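# Set build plate onto 3-D printer bed, aligned

## Task

Take the build plate now resting on the cardboard box and lay it on the 3-D printer's bed with its coated side up, its side edges and back edge flush with the bed's edges, and the printer still upright. The other items next to and behind the printer must stay close to where they were and keep their orientation. The plate must stay in place by itself, not because the robot is holding it. At the end, release it and move the grippers away.

## Robot and tools

Robot: two arms, left_arm and right_arm, each ending in a two-finger gripper. The fingers extend along the gripper's own +z axis and close together along its y axis. The reported end_effector_position is the spot between the finger pads, roughly 1 cm short of the fingertips.

Frame: every position and quaternion uses one shared scene frame. The origin sits on the table surface midway between the arms; +z is up, +x reaches out across the table, and left_arm sits toward +y. The names left and right refer to the arms, not to image sides. Positions are in metres; quaternions are written w first (qw, qx, qy, qz).

Row layout (used by both motion tools): one flat list of 16 numbers covering both arms, always all 16 even if one arm stays still: left x, y, z, qw, qx, qy, qz, opening, then right x, y, z, qw, qx, qy, qz, opening. x, y, z and the quaternion are an absolute target pose for that gripper in the scene frame, not an offset. Opening runs from -1 (closed) to +1 (fully open, 0.094 m); it is a target finger opening, not a change.

execute_actions(actions): a list of up to 15 actions, run in sequence. Each action is a table of up to 15 rows; each row lasts one control step of 1/30 s, and if fewer than 15 rows are given the final row is repeated to fill 15 steps. An empty list just returns the current state and images. Every target must lie within 0.6 m of that gripper's position at the start of its action along each of the gripper's own axes, or the action is rejected for both arms; if the first action fails this against the last reported state, or any action is malformed, nothing runs. Each control step the command is clipped to at most 70 mm and 16 degrees from the measured pose, so distant targets need several actions; after an action the arm only continues to its last clipped pose. To hold an orientation, repeat the same quaternion in every row rather than copying the drifting reported one.

move(target, speed, blocking): target is one 16-number row as above (absolute poses). The gripper travels in a straight line toward it, rotating the short way; both arms finish together; duration 0.5 to 10 s, cut off at 10 s. speed is the path's top speed in m/s, 0.002 to 0.5 (default 0.25); rotation is capped at twice that in rad/s. Openings are sent when the move begins. Paths do not avoid obstacles or the other arm, and real motion lags, strays, and can overshoot speed near full arm extension. Faster contact and targets set deeper past the contact press harder. With blocking=false the call returns after 0.5 s while motion continues; until an ending is reported you must use wait or stop before sending more rows or moves. The result adds a "move:" line giving the ending (done, off_target, moving, held, fault) and any limits: paced means the pose was clipped; held means a check blocked steps (the arm may then speed up a lot). An ending naming one arm means the other finished at rest. Distance to target is reported per gripper.

wait(seconds): 0 to 10 s; the arms keep their last commands; returns early if a running move finishes. stop(): brakes a running move (needs room, more when fast); fingers continue. zoom_image(camera, region): camera is cam_low, cam_left_wrist or cam_right_wrist; region is [x0, y0, x1, y1] in image pixels from the top-left, at most 504 by 504. show_instructions(): shows the reference image pages. finished_scene(scene): ends the current scene, given its number; irreversible, and the result says if the goal was met.

Results: a state line per arm gives gripper position and quaternion (printed position can be off, more at long reach). Hand target lines show the pose the controller is now steering toward. grip_measured is the finger opening on the command scale; the last joint value is the opening in metres; each gripper may read off by about 1 mm. A pose unreachable line means the clearance check altered or blocked that arm's command. FAULT or OVER-TEMPERATURE FAULT lines mean an arm stopped. MOTOR HOT warns from 75 °C; at 90 °C that arm pauses 10 s, and at 100 °C it drops everything. Motions often end a centimetre or more off, usually low. Joint limits (rad), base to gripper: waist -2.618 to 3.054, shoulder 0 to 3.142, elbow 0 to 3.142, wrist pitch -1.571 to 1.571, wrist yaw -1.571 to 1.571, wrist roll -2.094 to 2.094.

Gripping: to hold something, command an opening around 0.03 below grip_measured (smaller gap for a lighter hold). Pad force is roughly 50 to 62 N, lower on thin parts under about 2 mm, with a brief spike at first contact. An arm that should stay put must receive its full last pose and desired opening in every call.

Cameras: cam_low (fixed), cam_left_wrist and cam_right_wrist (fisheye), all 504x504, returned in that order; calibration given per camera may be slightly off.

Avoid: knocking anything off the table (fails the task), arms colliding or pressing each other, dropping or slamming the plate, hard pushes, tipping the printer or disturbing nearby items. Occasional external tugs on held parts or loose objects can happen. Heat builds while holding loads, even between replies.

Each tool is called after ">>>" as name([rows], argument=value, ...), one row to a line, values as JSON.

Reference images:

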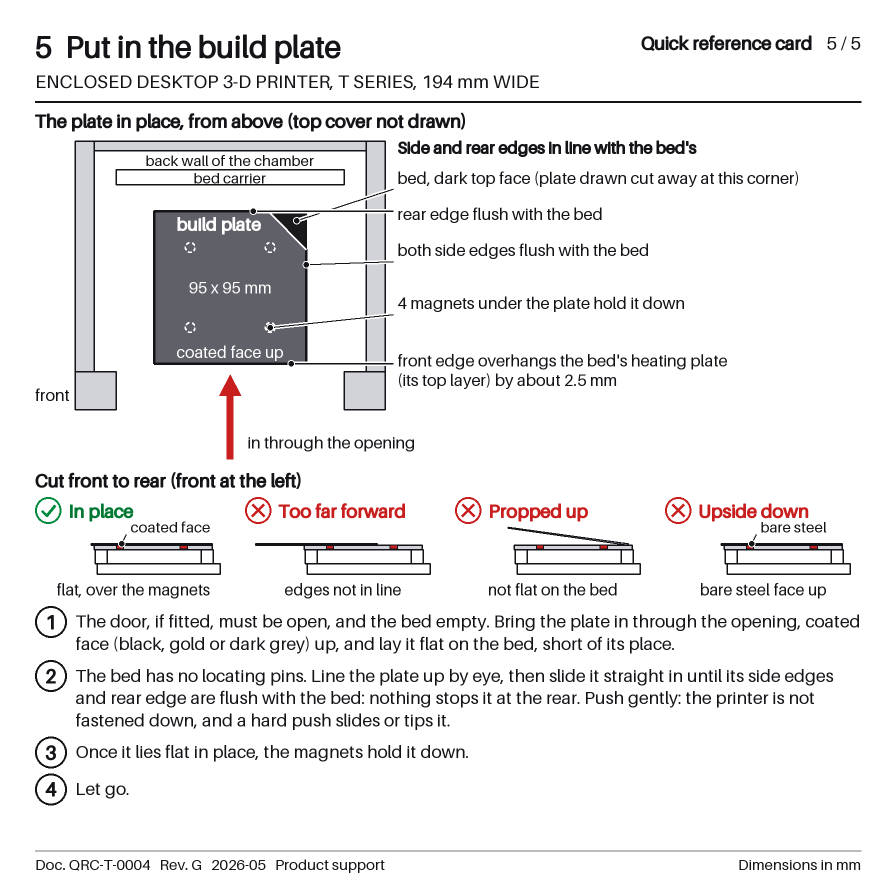

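## Session

>>> execute_actions(actions=[])

Scene clock: 0.00 s.
left_arm: end_effector_position=(+0.4025, +0.3601, +0.3989) grip_measured=+1.000 end_effector_quat_wxyz=(+0.700, -0.008, +0.714, +0.011) | right_arm: end_effector_position=(+0.3842, -0.2903, +0.3956) grip_measured=+1.000 end_effector_quat_wxyz=(+0.696, -0.038, +0.716, +0.029)
Joint positions: left_arm=[ 0.011  1.062  1.039  0.005 -0.007  0.003  0.094] | right_arm=[ 0.003  1.06   1.035 -0.004 -0.01  -0.011  0.094]
Joint velocities: left_arm=[ 0.007  0.002  0.007  0.007  0.037 -0.037  0.   ] | right_arm=[-0.002  0.007 -0.007 -0.051  0.022 -0.051  0.   ]
Hand target (left_arm): +0.399, +0.360, +0.408; +0.709, -0.009, +0.705, +0.011
Hand target (right_arm): +0.382, -0.291, +0.399; +0.698, -0.037, +0.714, +0.030

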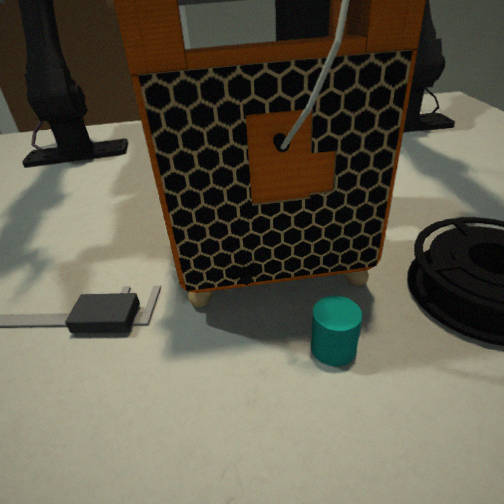

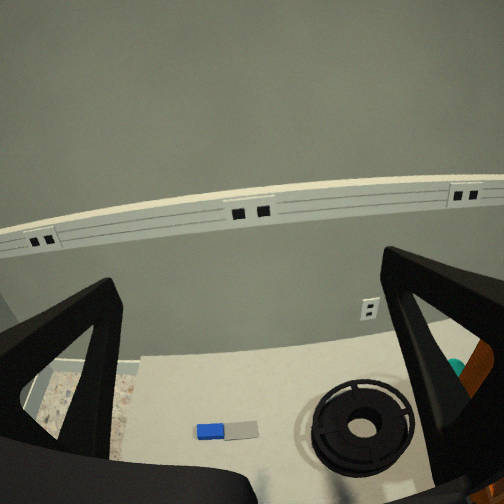

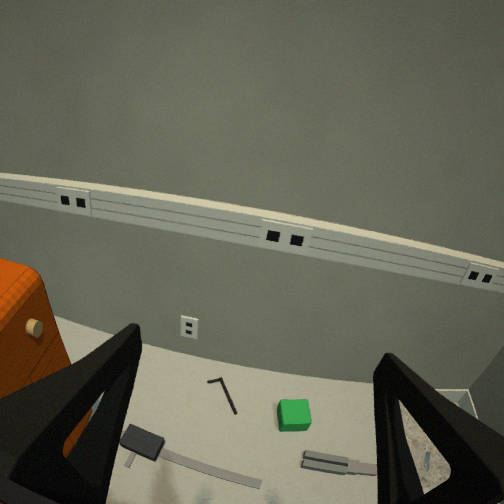

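>>> move(target=[0.17,0.22,0.38,0.53,0.314,0.757,-0.22,1,0.17,-0.2,0.38,0.53,-0.314,0.757,0.22,1])

Scene clock: 18.53 s.
left_arm: end_effector_position=(+0.1791, +0.2113, +0.3705) grip_measured=+1.000 end_effector_quat_wxyz=(+0.515, +0.321, +0.765, -0.216) | right_arm: end_effector_position=(+0.1805, -0.2047, +0.3747) grip_measured=+1.000 end_effector_quat_wxyz=(+0.524, -0.300, +0.766, +0.219)
Joint positions: left_arm=[-0.445  0.671  1.241 -0.979  0.333  0.141  0.094] | right_arm=[-0.013  0.71   1.256 -1.006 -0.647 -0.268  0.094]
Joint velocities: left_arm=[-0.012 -0.002 -0.002 -0.007 -0.022 -0.066  0.   ] | right_arm=[-0.012 -0.007 -0.017  0.007 -0.051 -0.007  0.   ]
Hand target (left_arm): +0.172, +0.215, +0.383; +0.530, +0.318, +0.756, -0.217
Hand target (right_arm): +0.169, -0.201, +0.385; +0.533, -0.313, +0.754, +0.222
Off the commanded pose (left_arm): 0.016 m, 2 deg.
Off the commanded pose (right_arm): 0.013 m, 2 deg.
move: off_target (left_arm, right_arm)
camera_calibration (this result's frames):
cam_left_wrist: T_world_to_cam=[[-0.768259, -0.633041, -0.0950658, 0.303591], [-0.484976, 0.672518, -0.559033, 0.16668], [0.417824, -0.383377, -0.823677, 0.412572], [0, 0, 0, 1]] pos_world=[0.141689, 0.238261, 0.461867]
cam_right_wrist: T_world_to_cam=[[0.75385, -0.64823, 0.107278, -0.308324], [-0.46029, -0.637531, -0.617808, 0.227628], [0.468874, 0.416355, -0.778977, 0.393983], [0, 0, 0, 1]] pos_world=[0.152477, -0.218782, 0.48061]

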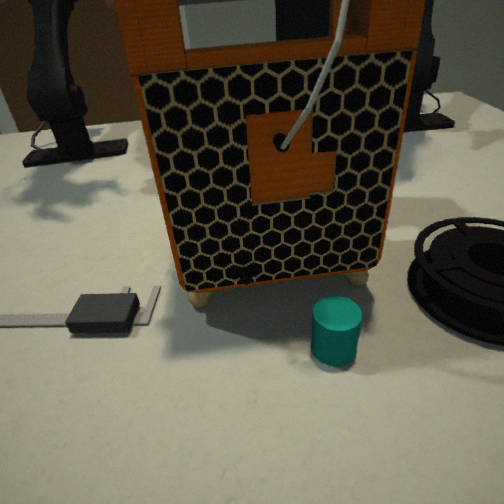

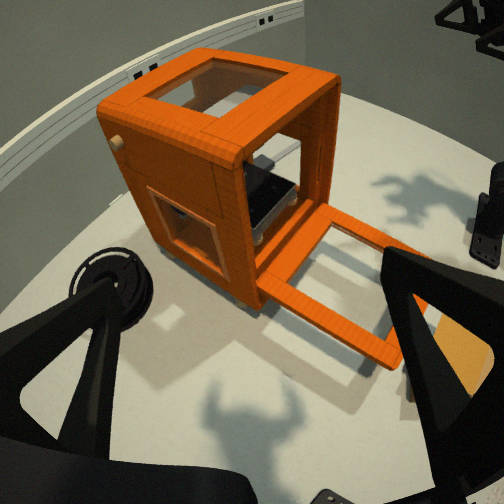

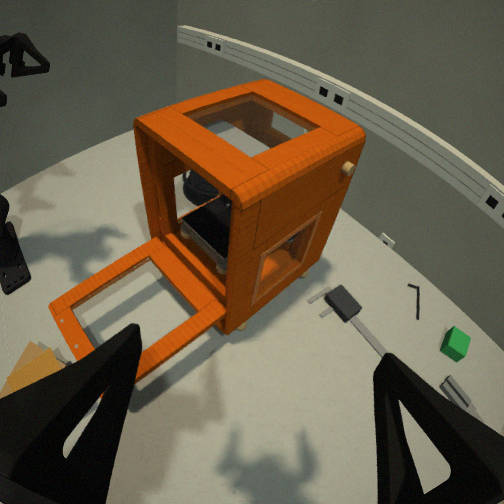

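>>> move(target=[0.05,0.16,0.33,0.354,0.612,0.612,-0.354,1,0.05,-0.09,0.33,0.354,-0.612,0.612,0.354,1])

Scene clock: 27.97 s.
left_arm: end_effector_position=(+0.0465, +0.1606, +0.3378) grip_measured=+1.000 end_effector_quat_wxyz=(+0.365, +0.615, +0.604, -0.351) | right_arm: end_effector_position=(+0.0461, -0.0924, +0.3369) grip_measured=+1.000 end_effector_quat_wxyz=(-0.363, +0.616, -0.607, -0.347)
Joint positions: left_arm=[-0.902  0.671  1.241 -1.189  0.572  0.396  0.094] | right_arm=[ 0.969  0.79   1.225 -1.013 -0.435 -0.298  0.094]
Joint velocities: left_arm=[-0.007 -0.002  0.002 -0.066 -0.037 -0.022  0.   ] | right_arm=[-0.017 -0.012 -0.012  0.007 -0.051  0.022  0.   ]
Hand target (left_arm): +0.049, +0.157, +0.330; +0.355, +0.615, +0.611, -0.350
Hand target (right_arm): +0.046, -0.090, +0.329; -0.352, +0.618, -0.613, -0.345
Off the commanded pose (left_arm): 0.009 m, 2 deg.
Off the commanded pose (right_arm): 0.008 m, 1 deg.
move: done
camera_calibration (this result's frames):
cam_left_wrist: T_world_to_cam=[[-0.98909, 0.100368, -0.107825, 0.0632637], [0.138587, 0.882138, -0.450141, 0.0187273], [0.0499368, -0.460173, -0.886424, 0.472271], [0, 0, 0, 1]] pos_world=[0.0363944, 0.194457, 0.433884]
cam_right_wrist: T_world_to_cam=[[0.983574, 0.118489, 0.136173, -0.0796678], [0.170278, -0.859394, -0.482127, 0.118678], [0.0598994, 0.497395, -0.865454, 0.43624], [0, 0, 0, 1]] pos_world=[0.0320204, -0.105553, 0.445612]

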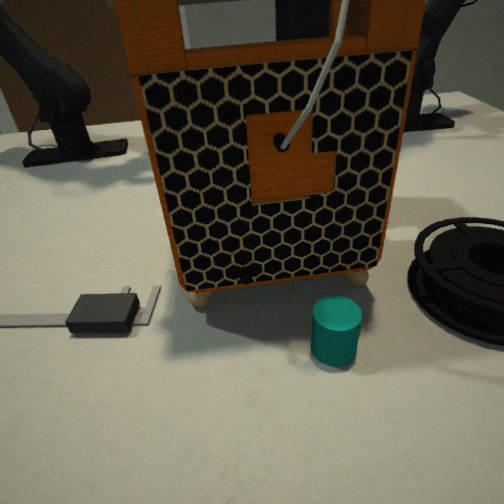

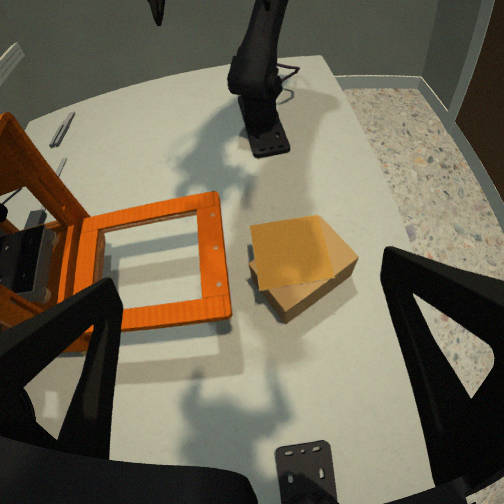

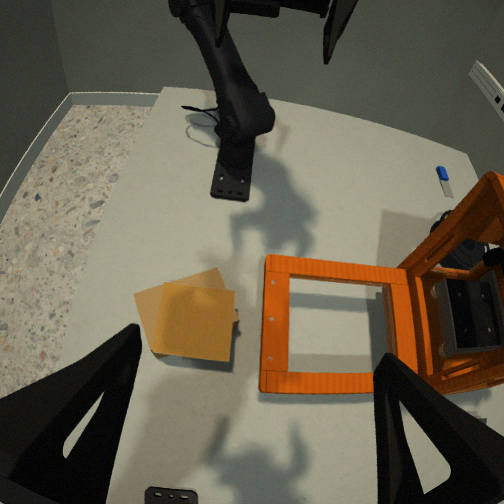

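>>> zoom_image(camera="cam_left_wrist", region=[200,180,380,360])

>>> zoom_image(camera="cam_right_wrist", region=[110,230,290,410])

Region (200, 180, 380, 360) of cam_left_wrist's 504x504 image, scaled by 2.800, with more detail than that image has.

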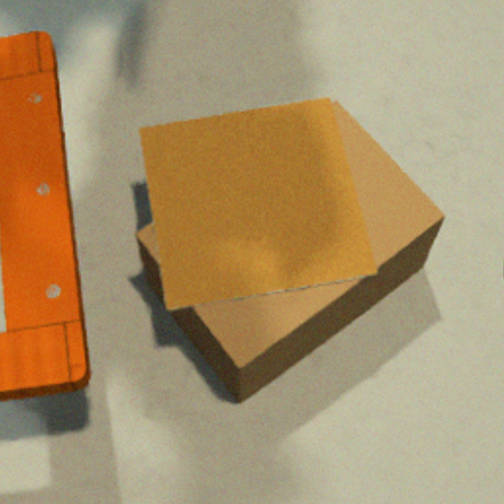

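Region (110, 230, 290, 410) of cam_right_wrist's 504x504 image, scaled by 2.800, with more detail than that image has.

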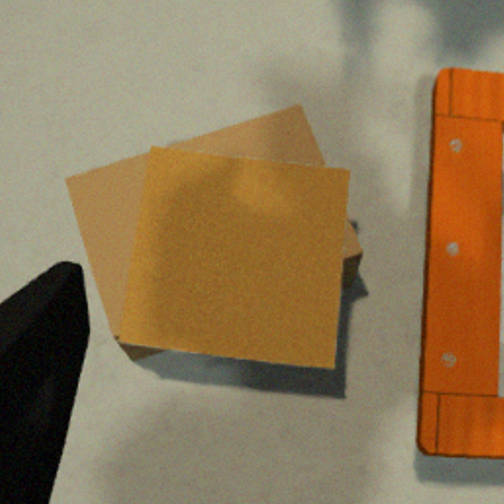

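>>> move(target=[0.0465,0.1606,0.3378,0.365,0.615,0.604,-0.351,1,0.045,-0.085,0.15,0.591,-0.769,-0.192,0.147,-0.3])

>>> move(target=[0.0465,0.1606,0.3378,0.365,0.615,0.604,-0.351,1,0.04,-0.075,0.065,0.591,-0.769,-0.192,0.147,-0.3], speed=0.1)

Scene clock: 152.47 s.
left_arm: end_effector_position=(+0.0470, +0.1607, +0.3376) grip_measured=+1.000 end_effector_quat_wxyz=(+0.365, +0.615, +0.605, -0.350) | right_arm: end_effector_position=(+0.0447, -0.0850, +0.1606) grip_measured=-0.299 end_effector_quat_wxyz=(-0.648, +0.738, +0.145, -0.117)
Joint positions: left_arm=[-0.902  0.671  1.241 -1.189  0.568  0.394  0.094] | right_arm=[ 0.521  0.8    0.203  0.066 -1.306 -2.101  0.033]
Joint velocities: left_arm=[ 0.012 -0.002 -0.012 -0.037  0.022 -0.066  0.   ] | right_arm=[-0.017  0.017 -0.007  0.022 -0.066 -0.022 -0.001]
Hand target (left_arm): +0.046, +0.161, +0.338; +0.365, +0.615, +0.604, -0.351
Hand target (right_arm): +0.042, -0.088, +0.153; -0.646, +0.739, +0.136, -0.133
Off the commanded pose (left_arm): 0.001 m, 0 deg.
Off the commanded pose (right_arm): 0.011 m, 10 deg.
joint sent to its limit (right arm) — the command would take joint 6 (wrist roll) past its lower limit, so that joint was sent only as far as its limit.
move: off_target (right_arm)
camera_calibration (this result's frames):
cam_left_wrist: T_world_to_cam=[[-0.989433, 0.09719, -0.107591, 0.0641728], [0.135582, 0.883149, -0.449071, 0.0180994], [0.0513735, -0.458913, -0.886995, 0.472046], [0, 0, 0, 1]] pos_world=[0.0367901, 0.194407, 0.433735]
cam_right_wrist: T_world_to_cam=[[-0.222475, 0.103854, 0.969391, -0.136274], [0.962117, -0.137337, 0.235519, -0.0489977], [0.157593, 0.985065, -0.0693658, 0.189298], [0, 0, 0, 1]] pos_world=[-0.0130081, -0.179047, 0.156774]

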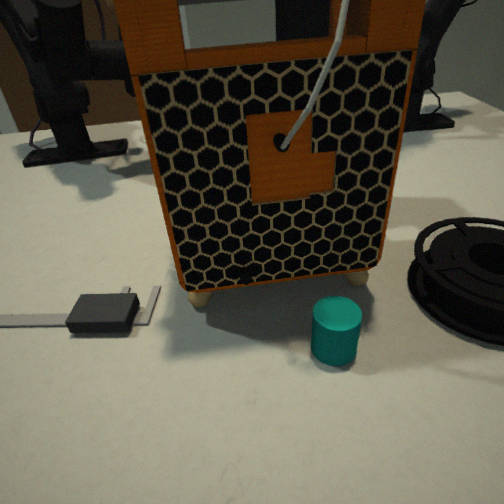

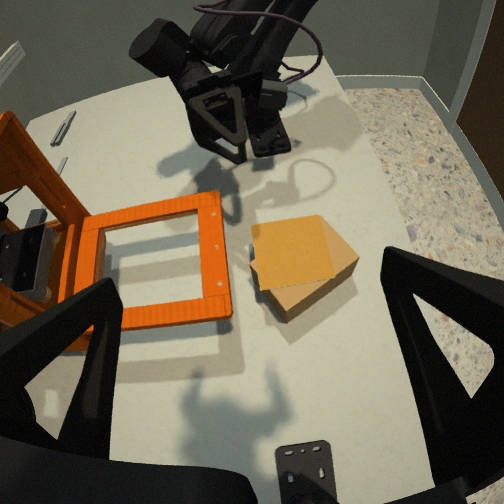

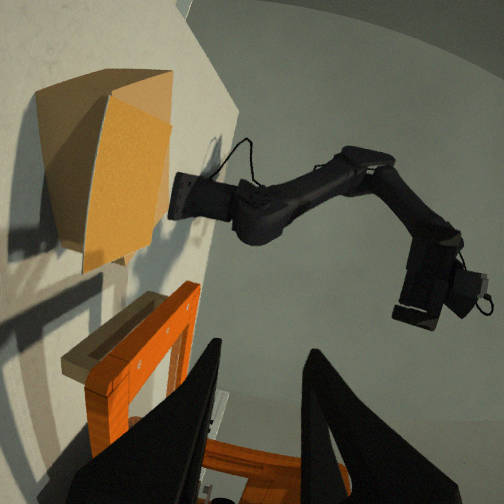

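Scene clock: 154.43 s.
left_arm: end_effector_position=(+0.0470, +0.1607, +0.3376) grip_measured=+1.000 end_effector_quat_wxyz=(+0.365, +0.615, +0.605, -0.350) | right_arm: end_effector_position=(+0.0451, -0.0713, +0.0716) grip_measured=-0.299 end_effector_quat_wxyz=(-0.630, +0.753, +0.150, -0.119)
Joint positions: left_arm=[-0.902  0.671  1.241 -1.189  0.568  0.394  0.094] | right_arm=[ 0.604  1.551  0.017  0.985 -1.222 -2.102  0.033]
Joint velocities: left_arm=[-0.002  0.002 -0.017  0.022  0.007  0.007  0.   ] | right_arm=[-0.022  0.022 -0.012  0.066 -0.037 -0.081 -0.001]
Hand target (left_arm): +0.047, +0.161, +0.338; +0.365, +0.615, +0.604, -0.351
Hand target (right_arm): +0.037, -0.077, +0.067; -0.626, +0.753, +0.146, -0.137
Off the commanded pose (left_arm): 0.001 m, 0 deg.
Off the commanded pose (right_arm): 0.009 m, 8 deg.
joint sent to its limit (right arm) — the command would take joint 6 (wrist roll) past its lower limit, so that joint was sent only as far as its limit.
move: off_target (right_arm)
camera_calibration (this result's frames):
cam_left_wrist: T_world_to_cam=[[-0.989433, 0.09719, -0.107591, 0.0641728], [0.135582, 0.883149, -0.449071, 0.0180994], [0.0513735, -0.458913, -0.886995, 0.472046], [0, 0, 0, 1]] pos_world=[0.0367901, 0.194407, 0.433735]
cam_right_wrist: T_world_to_cam=[[-0.236293, 0.144543, 0.960871, -0.0471534], [0.960286, -0.116265, 0.253638, -0.0262106], [0.148378, 0.982644, -0.11133, 0.172821], [0, 0, 0, 1]] pos_world=[-0.0116151, -0.166053, 0.0711965]

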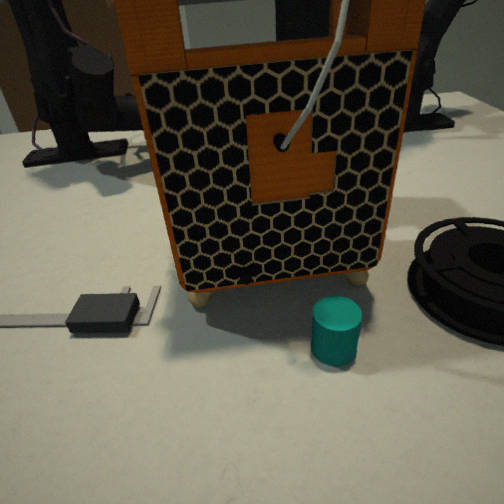

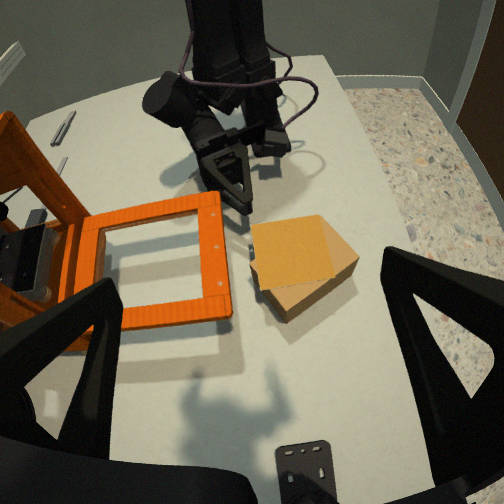

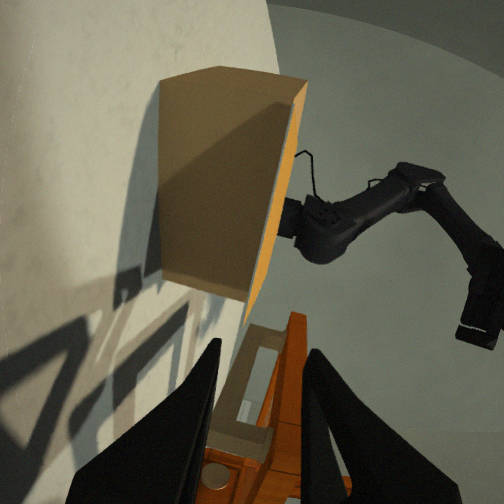

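>>> move(target=[0.0465,0.1606,0.3378,0.365,0.615,0.604,-0.351,1,0.022,-0.052,0.058,0.614,-0.746,-0.2,0.165,-0.3], speed=0.05)

>>> zoom_image(camera="cam_left_wrist", region=[180,130,380,330])

Scene clock: 171.43 s.
left_arm: end_effector_position=(+0.0470, +0.1607, +0.3376) grip_measured=+1.000 end_effector_quat_wxyz=(+0.365, +0.615, +0.605, -0.350) | right_arm: end_effector_position=(+0.0202, -0.0583, +0.0587) grip_measured=-0.299 end_effector_quat_wxyz=(-0.615, +0.747, +0.192, -0.164)
Joint positions: left_arm=[-0.902  0.671  1.241 -1.189  0.568  0.394  0.094] | right_arm=[ 0.738  1.72   0.06   1.09  -1.212 -2.102  0.033]
Joint velocities: left_arm=[ 0.022  0.002  0.007 -0.081 -0.022  0.037  0.   ] | right_arm=[ 0.012 -0.007  0.007  0.037  0.081  0.051 -0.001]
Hand target (left_arm): +0.047, +0.161, +0.338; +0.365, +0.615, +0.604, -0.351
Hand target (right_arm): +0.022, -0.053, +0.058; -0.615, +0.746, +0.198, -0.164
Off the commanded pose (left_arm): 0.001 m, 0 deg.
Off the commanded pose (right_arm): 0.007 m, 1 deg.
joint sent to its limit (right arm) — the command would take joint 6 (wrist roll) past its lower limit, so that joint was sent only as far as its limit.
move: done
camera_calibration (this result's frames):
cam_left_wrist: T_world_to_cam=[[-0.989433, 0.09719, -0.107591, 0.0641728], [0.135582, 0.883149, -0.449071, 0.0180994], [0.0513735, -0.458913, -0.886995, 0.472046], [0, 0, 0, 1]] pos_world=[0.0367901, 0.194407, 0.433735]
cam_right_wrist: T_world_to_cam=[[-0.24201, 0.132021, 0.96125, -0.0431777], [0.970011, 0.00986954, 0.24286, 0.0102635], [0.0225755, 0.991198, -0.13045, 0.16647], [0, 0, 0, 1]] pos_world=[-0.0241633, -0.159406, 0.0607281]

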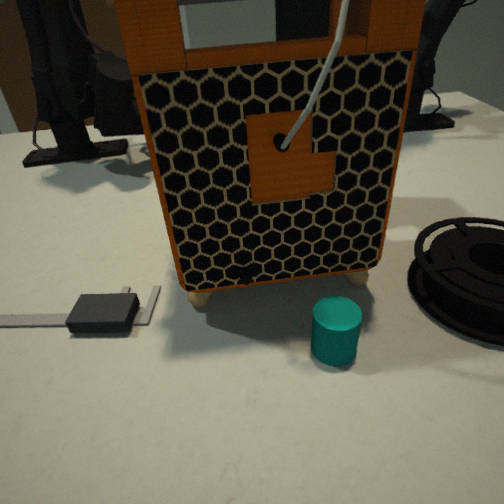

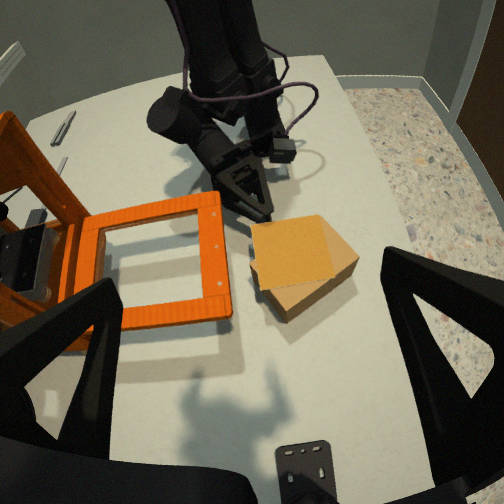

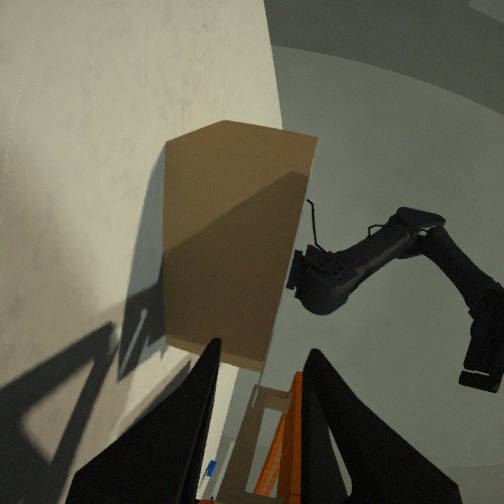

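Region (180, 130, 380, 330) of cam_left_wrist's 504x504 image, scaled by 2.520, with more detail than that image has.

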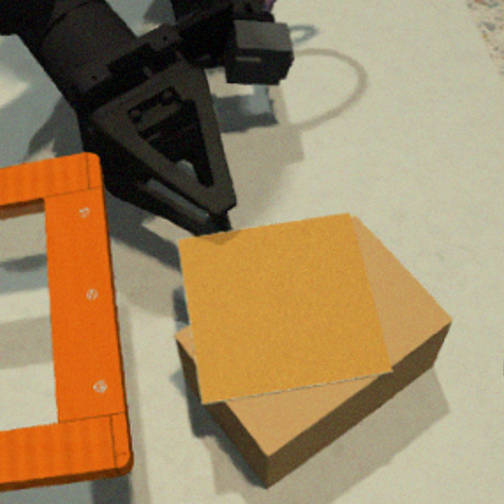

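>>> move(target=[0.0465,0.1606,0.3378,0.365,0.615,0.604,-0.351,1,0.003,-0.031,0.059,0.614,-0.746,-0.2,0.165,-0.3], speed=0.04)

>>> zoom_image(camera="cam_left_wrist", region=[180,130,380,330])

Scene clock: 180.43 s.
left_arm: end_effector_position=(+0.0470, +0.1607, +0.3376) grip_measured=+1.000 end_effector_quat_wxyz=(+0.365, +0.615, +0.605, -0.350) | right_arm: end_effector_position=(+0.0015, -0.0390, +0.0581) grip_measured=-0.299 end_effector_quat_wxyz=(-0.611, +0.748, +0.203, -0.161)
Joint positions: left_arm=[-0.902  0.671  1.241 -1.189  0.568  0.394  0.094] | right_arm=[ 0.904  1.81   0.06   1.319 -1.069 -1.961  0.033]
Joint velocities: left_arm=[-0.002 -0.017 -0.002 -0.022 -0.022  0.051  0.   ] | right_arm=[ 0.007  0.007 -0.022  0.022 -0.051  0.051  0.001]
Hand target (left_arm): +0.047, +0.161, +0.338; +0.365, +0.615, +0.604, -0.351
Hand target (right_arm): +0.004, -0.032, +0.058; -0.611, +0.748, +0.201, -0.164
Off the commanded pose (left_arm): 0.001 m, 0 deg.
Off the commanded pose (right_arm): 0.008 m, 1 deg.
move: done
camera_calibration (this result's frames):
cam_left_wrist: T_world_to_cam=[[-0.989433, 0.09719, -0.107591, 0.0641728], [0.135582, 0.883149, -0.449071, 0.0180994], [0.0513735, -0.458913, -0.886995, 0.472046], [0, 0, 0, 1]] pos_world=[0.0367901, 0.194407, 0.433735]
cam_right_wrist: T_world_to_cam=[[-0.262104, 0.131503, 0.956038, -0.0493526], [0.964955, 0.0226309, 0.261436, 0.0277316], [0.0127437, 0.991057, -0.132826, 0.147826], [0, 0, 0, 1]] pos_world=[-0.0415791, -0.140641, 0.0595681]

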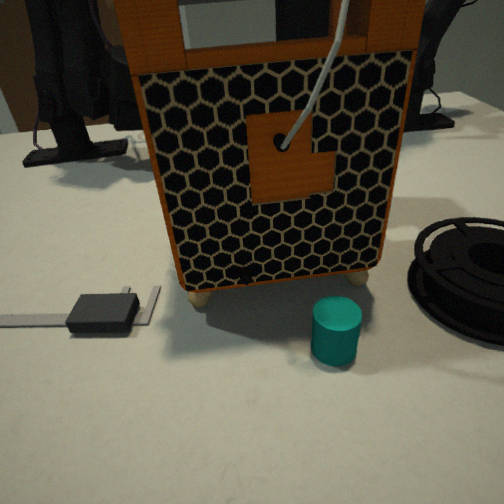

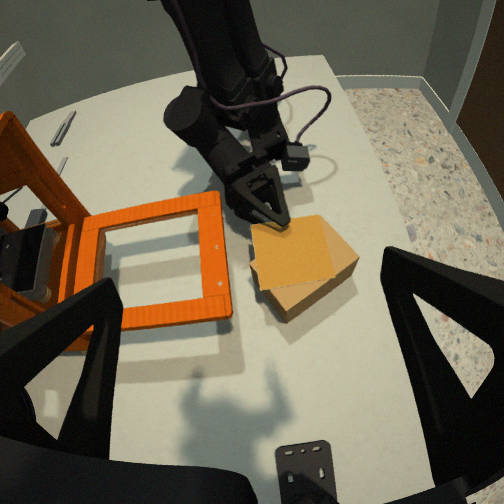

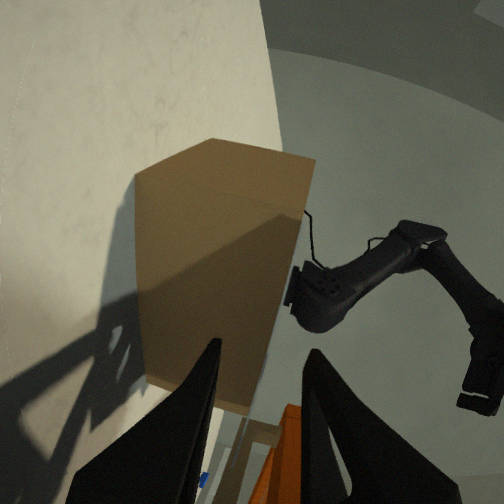

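Region (180, 130, 380, 330) of cam_left_wrist's 504x504 image, scaled by 2.520, with more detail than that image has.

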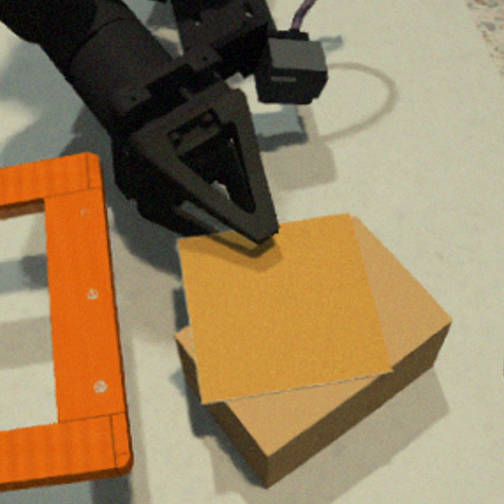

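>>> move(target=[0.0465,0.1606,0.3378,0.365,0.615,0.604,-0.351,1,0.011,-0.023,0.060,0.614,-0.746,-0.2,0.165,-0.6], speed=0.03)

>>> zoom_image(camera="cam_left_wrist", region=[180,130,380,330])

Scene clock: 189.53 s.
left_arm: end_effector_position=(+0.0470, +0.1607, +0.3376) grip_measured=+1.000 end_effector_quat_wxyz=(+0.365, +0.615, +0.605, -0.350) | right_arm: end_effector_position=(+0.0093, -0.0275, +0.0622) grip_measured=-0.599 end_effector_quat_wxyz=(-0.619, +0.742, +0.206, -0.154)
Joint positions: left_arm=[-0.902  0.671  1.241 -1.189  0.568  0.394  0.094] | right_arm=[ 0.904  1.826  0.106  1.321 -1.068 -1.952  0.019]
Joint velocities: left_arm=[-0.002 -0.012 -0.002 -0.066 -0.037 -0.022  0.   ] | right_arm=[-0.022  0.007  0.002 -0.022  0.081  0.037  0.001]
Hand target (left_arm): +0.047, +0.161, +0.338; +0.365, +0.615, +0.604, -0.351
Hand target (right_arm): +0.011, -0.023, +0.060; -0.614, +0.746, +0.200, -0.165
Off the commanded pose (left_arm): 0.001 m, 0 deg.
Off the commanded pose (right_arm): 0.005 m, 2 deg.
move: done
camera_calibration (this result's frames):
cam_left_wrist: T_world_to_cam=[[-0.989433, 0.09719, -0.107591, 0.0641728], [0.135582, 0.883149, -0.449071, 0.0180994], [0.0513735, -0.458913, -0.886995, 0.472046], [0, 0, 0, 1]] pos_world=[0.0367901, 0.194407, 0.433735]
cam_right_wrist: T_world_to_cam=[[-0.271699, 0.111412, 0.955912, -0.0531805], [0.962229, 0.0137318, 0.271894, 0.0180521], [0.017166, 0.993679, -0.110935, 0.135598], [0, 0, 0, 1]] pos_world=[-0.034147, -0.129064, 0.0609702]

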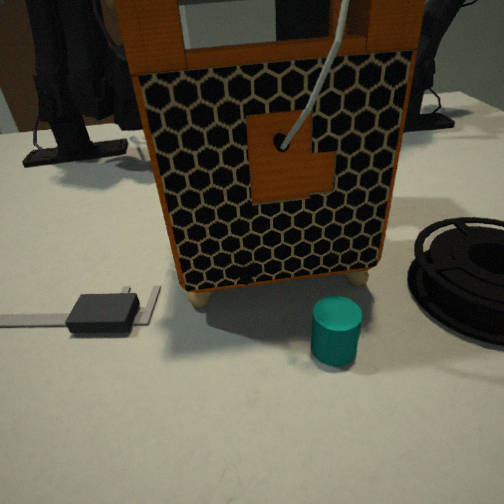

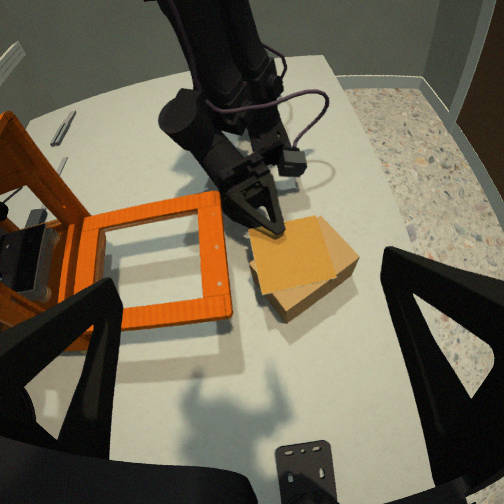

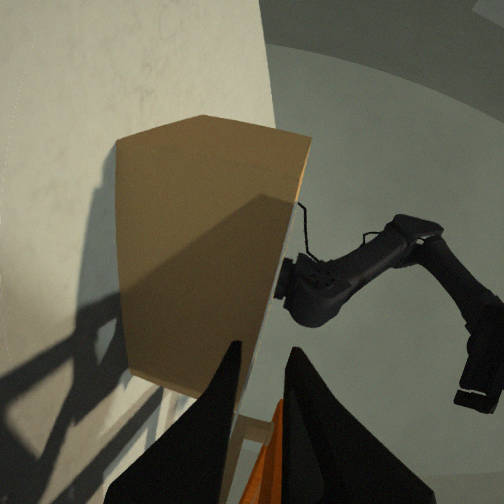

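Region (180, 130, 380, 330) of cam_left_wrist's 504x504 image, scaled by 2.520, with more detail than that image has.

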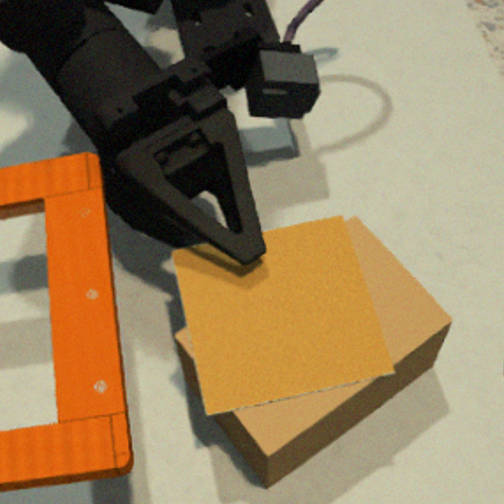

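>>> move(target=[0.0465,0.1606,0.3378,0.365,0.615,0.604,-0.351,1,0.011,-0.023,0.062,0.614,-0.746,-0.2,0.165,-1], speed=0.03)

>>> move(target=[0.0465,0.1906,0.36,0.365,0.615,0.604,-0.351,1,0.005,-0.025,0.14,0.66,-0.705,-0.189,0.177,-1], speed=0.06)

>>> zoom_image(camera="cam_left_wrist", region=[180,60,420,300])

Scene clock: 199.63 s.
left_arm: end_effector_position=(+0.0470, +0.1607, +0.3376) grip_measured=+1.000 end_effector_quat_wxyz=(+0.365, +0.615, +0.605, -0.350) | right_arm: end_effector_position=(+0.0090, -0.0263, +0.0694) grip_measured=-0.981 end_effector_quat_wxyz=(-0.629, +0.732, +0.215, -0.150)
Joint positions: left_arm=[-0.902  0.671  1.241 -1.189  0.568  0.394  0.094] | right_arm=[ 0.904  1.824  0.106  1.363 -1.079 -1.938  0.001]
Joint velocities: left_arm=[ 0.027 -0.012 -0.017 -0.007 -0.037 -0.037  0.   ] | right_arm=[-0.017  0.007  0.002  0.081 -0.022 -0.051  0.   ]
Hand target (left_arm): +0.047, +0.161, +0.338; +0.365, +0.615, +0.604, -0.351
Hand target (right_arm): +0.011, -0.023, +0.062; -0.616, +0.744, +0.199, -0.165
Off the commanded pose (left_arm): 0.001 m, 0 deg.
Off the commanded pose (right_arm): 0.008 m, 3 deg.
move: off_target (right_arm)
camera_calibration (this result's frames):
cam_left_wrist: T_world_to_cam=[[-0.989433, 0.09719, -0.107591, 0.0641728], [0.135582, 0.883149, -0.449071, 0.0180994], [0.0513735, -0.458913, -0.886995, 0.472046], [0, 0, 0, 1]] pos_world=[0.0367901, 0.194407, 0.433735]
cam_right_wrist: T_world_to_cam=[[-0.281294, 0.0780486, 0.956442, -0.0611422], [0.959571, 0.0126495, 0.281182, 0.0157422], [0.00984735, 0.996869, -0.0784514, 0.13305], [0, 0, 0, 1]] pos_world=[-0.0336149, -0.128061, 0.0644905]

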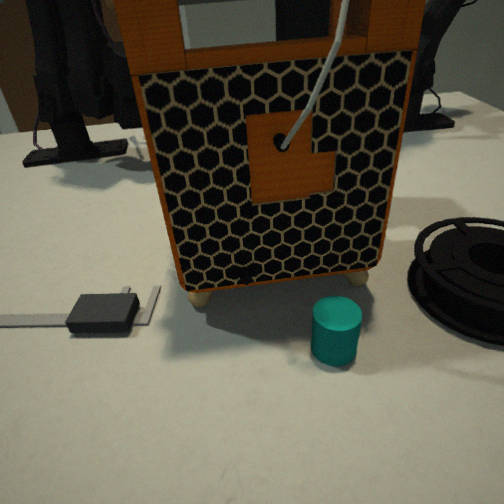

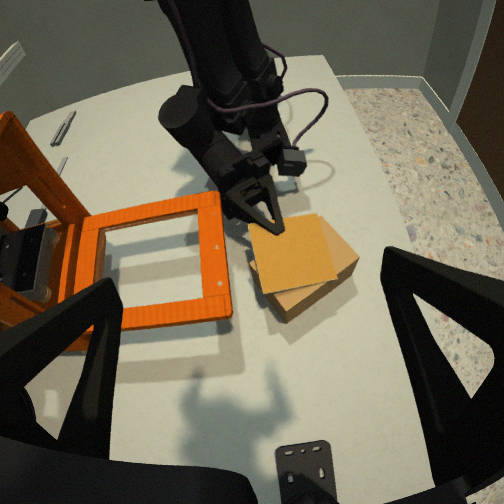

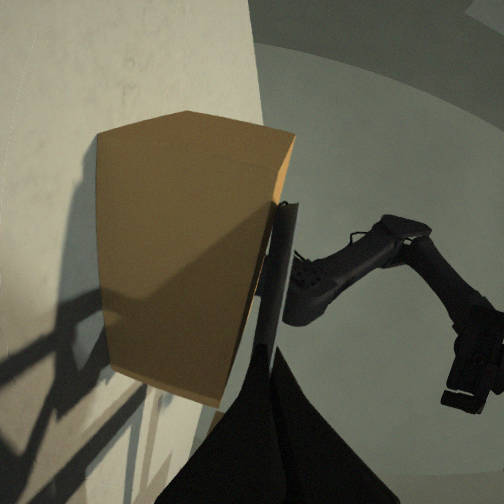

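Scene clock: 201.40 s.
left_arm: end_effector_position=(+0.0499, +0.1904, +0.3551) grip_measured=+1.000 end_effector_quat_wxyz=(+0.371, +0.602, +0.630, -0.320) | right_arm: end_effector_position=(+0.0076, -0.0273, +0.1295) grip_measured=-0.982 end_effector_quat_wxyz=(-0.656, +0.712, +0.181, -0.173)
Joint positions: left_arm=[-0.472  0.742  1.442 -1.553  0.809  0.743  0.094] | right_arm=[ 0.904  1.448  0.106  1.171 -1.086 -1.714  0.001]
Joint velocities: left_arm=[-0.007 -0.007 -0.007  0.022  0.022  0.037  0.   ] | right_arm=[ 0.002 -0.007 -0.002 -0.007 -0.022 -0.007  0.   ]
Hand target (left_arm): +0.047, +0.191, +0.361; +0.374, +0.607, +0.624, -0.319
Hand target (right_arm): +0.006, -0.024, +0.138; -0.660, +0.705, +0.189, -0.176
Off the commanded pose (left_arm): 0.006 m, 5 deg.
Off the commanded pose (right_arm): 0.011 m, 1 deg.
joint sent to its limit (left arm) — the command would take joint 4 (wrist pitch) past its lower limit, so that joint was sent only as far as its limit.
move: off_target (left_arm, right_arm)
camera_calibration (this result's frames):
cam_left_wrist: T_world_to_cam=[[-0.991915, 0.0294027, -0.12345, 0.0847354], [0.0783696, 0.907052, -0.413661, -0.0148943], [0.0998125, -0.419991, -0.902023, 0.49657], [0, 0, 0, 1]] pos_world=[0.0356537, 0.219573, 0.452216]
cam_right_wrist: T_world_to_cam=[[-0.189057, 0.039199, 0.981183, -0.123897], [0.981653, -0.0176751, 0.189854, 0.0110309], [0.0247845, 0.999075, -0.0351382, 0.133128], [0, 0, 0, 1]] pos_world=[-0.0375516, -0.127953, 0.124149]

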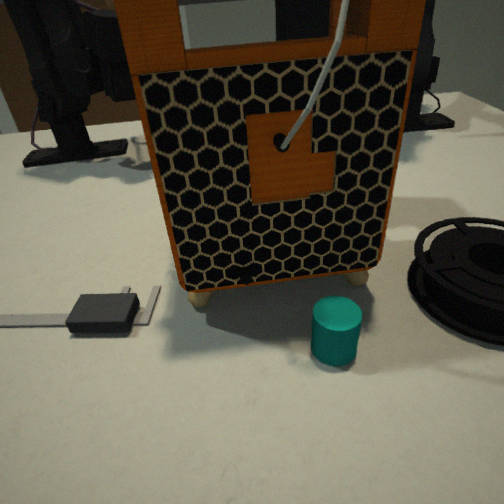

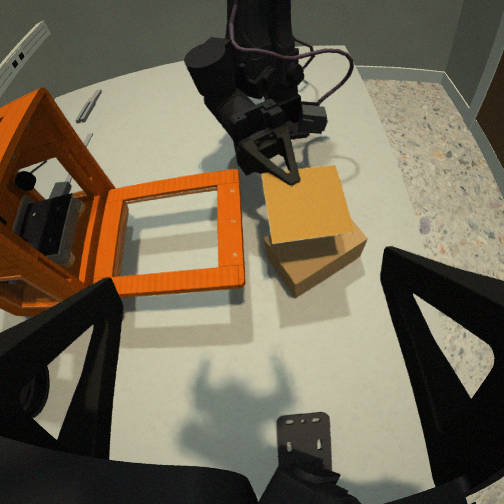

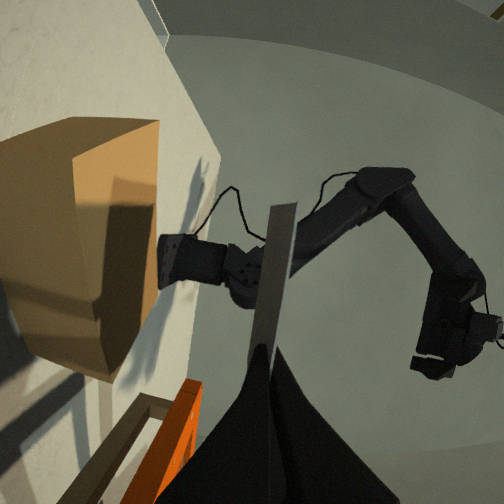

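Region (180, 60, 420, 300) of cam_left_wrist's 504x504 image, scaled by 2.100, with more detail than that image has.

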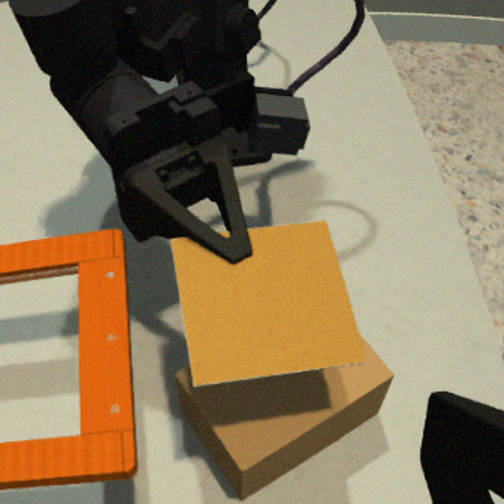

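>>> move(target=[0.2,0.2,0.42,0.281,0.334,0.894,-0.105,1,0.03,-0.02,0.25,0.69,-0.69,-0.15,0.15,-1], speed=0.15)

>>> move(target=[0.36,0.035,0.41,0.281,0.334,0.894,-0.105,1,0.13,0.0,0.21,0.593,-0.593,0.385,-0.385,-1], speed=0.15)

Scene clock: 222.50 s.
left_arm: end_effector_position=(+0.1984, +0.1986, +0.4106) grip_measured=+1.000 end_effector_quat_wxyz=(+0.366, +0.329, +0.860, -0.136) | right_arm: end_effector_position=(+0.0262, -0.0180, +0.2324) grip_measured=-0.982 end_effector_quat_wxyz=(+0.681, -0.697, -0.153, +0.163)
Joint positions: left_arm=[-0.68   1.22   2.014 -1.562  0.036  0.043  0.094] | right_arm=[ 0.87   1.012  0.346  0.628 -1.07  -1.585  0.001]
Joint velocities: left_arm=[-0.022 -0.007  0.002 -0.051  0.125  0.007  0.   ] | right_arm=[-0.017 -0.002  0.002  0.037  0.007  0.022 -0.   ]
Hand target (left_arm): +0.200, +0.201, +0.418; +0.376, +0.320, +0.859, -0.135
Hand target (right_arm): +0.032, -0.017, +0.248; +0.691, -0.691, -0.150, +0.150
Off the commanded pose (left_arm): 0.010 m, 11 deg.
Off the commanded pose (right_arm): 0.018 m, 2 deg.
joint sent to its limit (left arm) — the command would take joint 4 (wrist pitch) past its lower limit, so that joint was sent only as far as its limit.
move: off_target (left_arm, right_arm)
camera_calibration (this result's frames):
cam_left_wrist: T_world_to_cam=[[-0.744622, -0.664578, -0.0622453, 0.302304], [-0.640807, 0.737845, -0.212018, 0.0824588], [0.18683, -0.117986, -0.975281, 0.48806], [0, 0, 0, 1]] pos_world=[0.186758, 0.197647, 0.512296]
cam_right_wrist: T_world_to_cam=[[-0.151257, -0.000274744, 0.988494, -0.225099], [0.985213, -0.0814559, 0.150732, -0.0187345], [0.0804773, 0.996677, 0.0125914, 0.114361], [0, 0, 0, 1]] pos_world=[-0.0247937, -0.115569, 0.223893]

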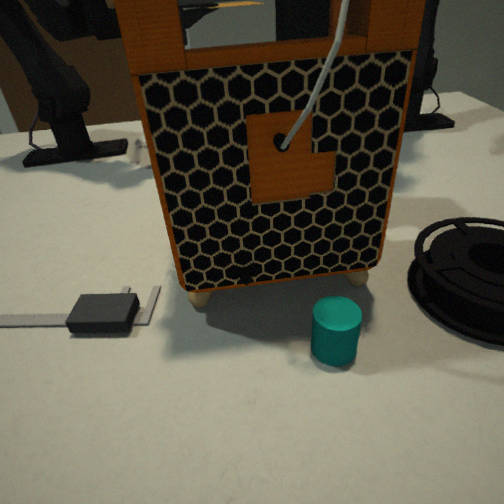

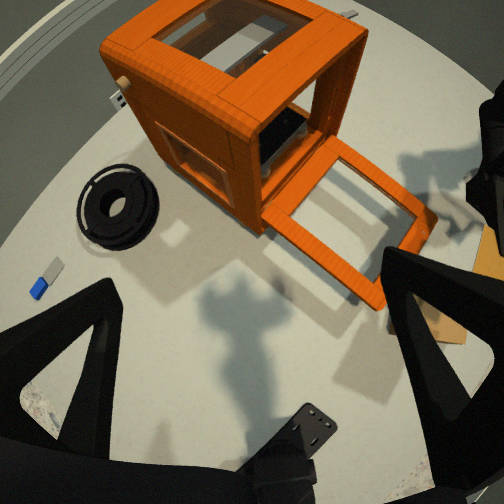

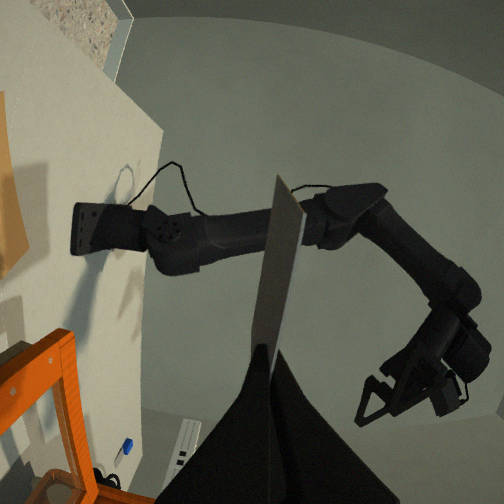

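Scene clock: 228.40 s.
left_arm: end_effector_position=(+0.3611, +0.0397, +0.3940) grip_measured=+1.000 end_effector_quat_wxyz=(+0.373, +0.324, +0.858, -0.143) | right_arm: end_effector_position=(+0.1333, -0.0038, +0.2018) grip_measured=-0.982 end_effector_quat_wxyz=(+0.581, -0.607, +0.368, -0.398)
Joint positions: left_arm=[-0.747  2.067  2.827 -1.509 -0.007 -0.013  0.094] | right_arm=[ 1.603  1.495  0.477  0.992  1.259 -1.603  0.001]
Joint velocities: left_arm=[-0.012 -0.002 -0.002 -0.066 -0.051 -0.037  0.   ] | right_arm=[-0.037  0.007  0.002 -0.022  0.081  0.007 -0.   ]
Hand target (left_arm): +0.361, +0.037, +0.406; +0.393, +0.319, +0.850, -0.150
Hand target (right_arm): +0.131, +0.002, +0.210; +0.590, -0.597, +0.377, -0.393
Off the commanded pose (left_arm): 0.017 m, 12 deg.
Off the commanded pose (right_arm): 0.010 m, 3 deg.
elbow stopped short (left arm): the move would have taken joint 3 (elbow) straighter than the controller allows; a more bent joint 3 avoids this.
move: off_target (left_arm, right_arm)
camera_calibration (this result's frames):
cam_left_wrist: T_world_to_cam=[[-0.741953, -0.668304, -0.0536319, 0.312575], [-0.641622, 0.730978, -0.232363, 0.308975], [0.194493, -0.137991, -0.971149, 0.419186], [0, 0, 0, 1]] pos_world=[0.348632, 0.0408849, 0.495651]
cam_right_wrist: T_world_to_cam=[[-0.0360183, 0.213787, 0.976216, -0.190712], [-0.113394, -0.971416, 0.208551, 0.0128546], [0.992897, -0.103185, 0.0592308, -0.0431868], [0, 0, 0, 1]] pos_world=[0.0374686, 0.0488026, 0.186053]

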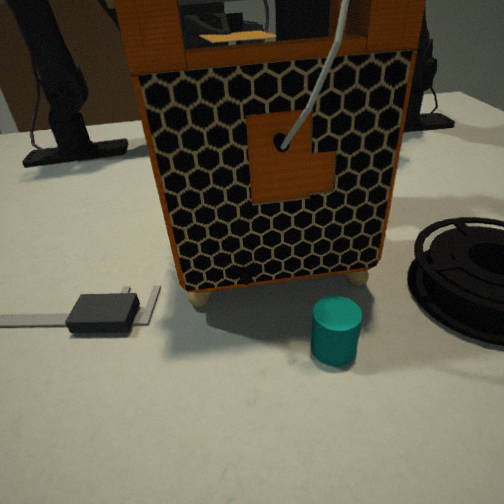

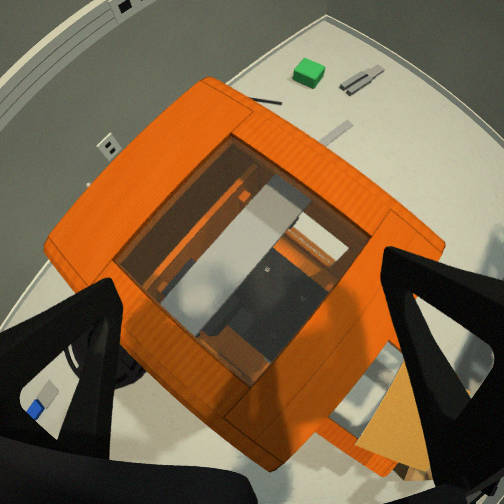

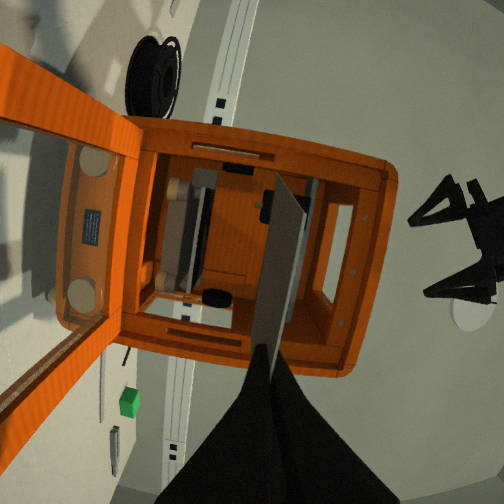

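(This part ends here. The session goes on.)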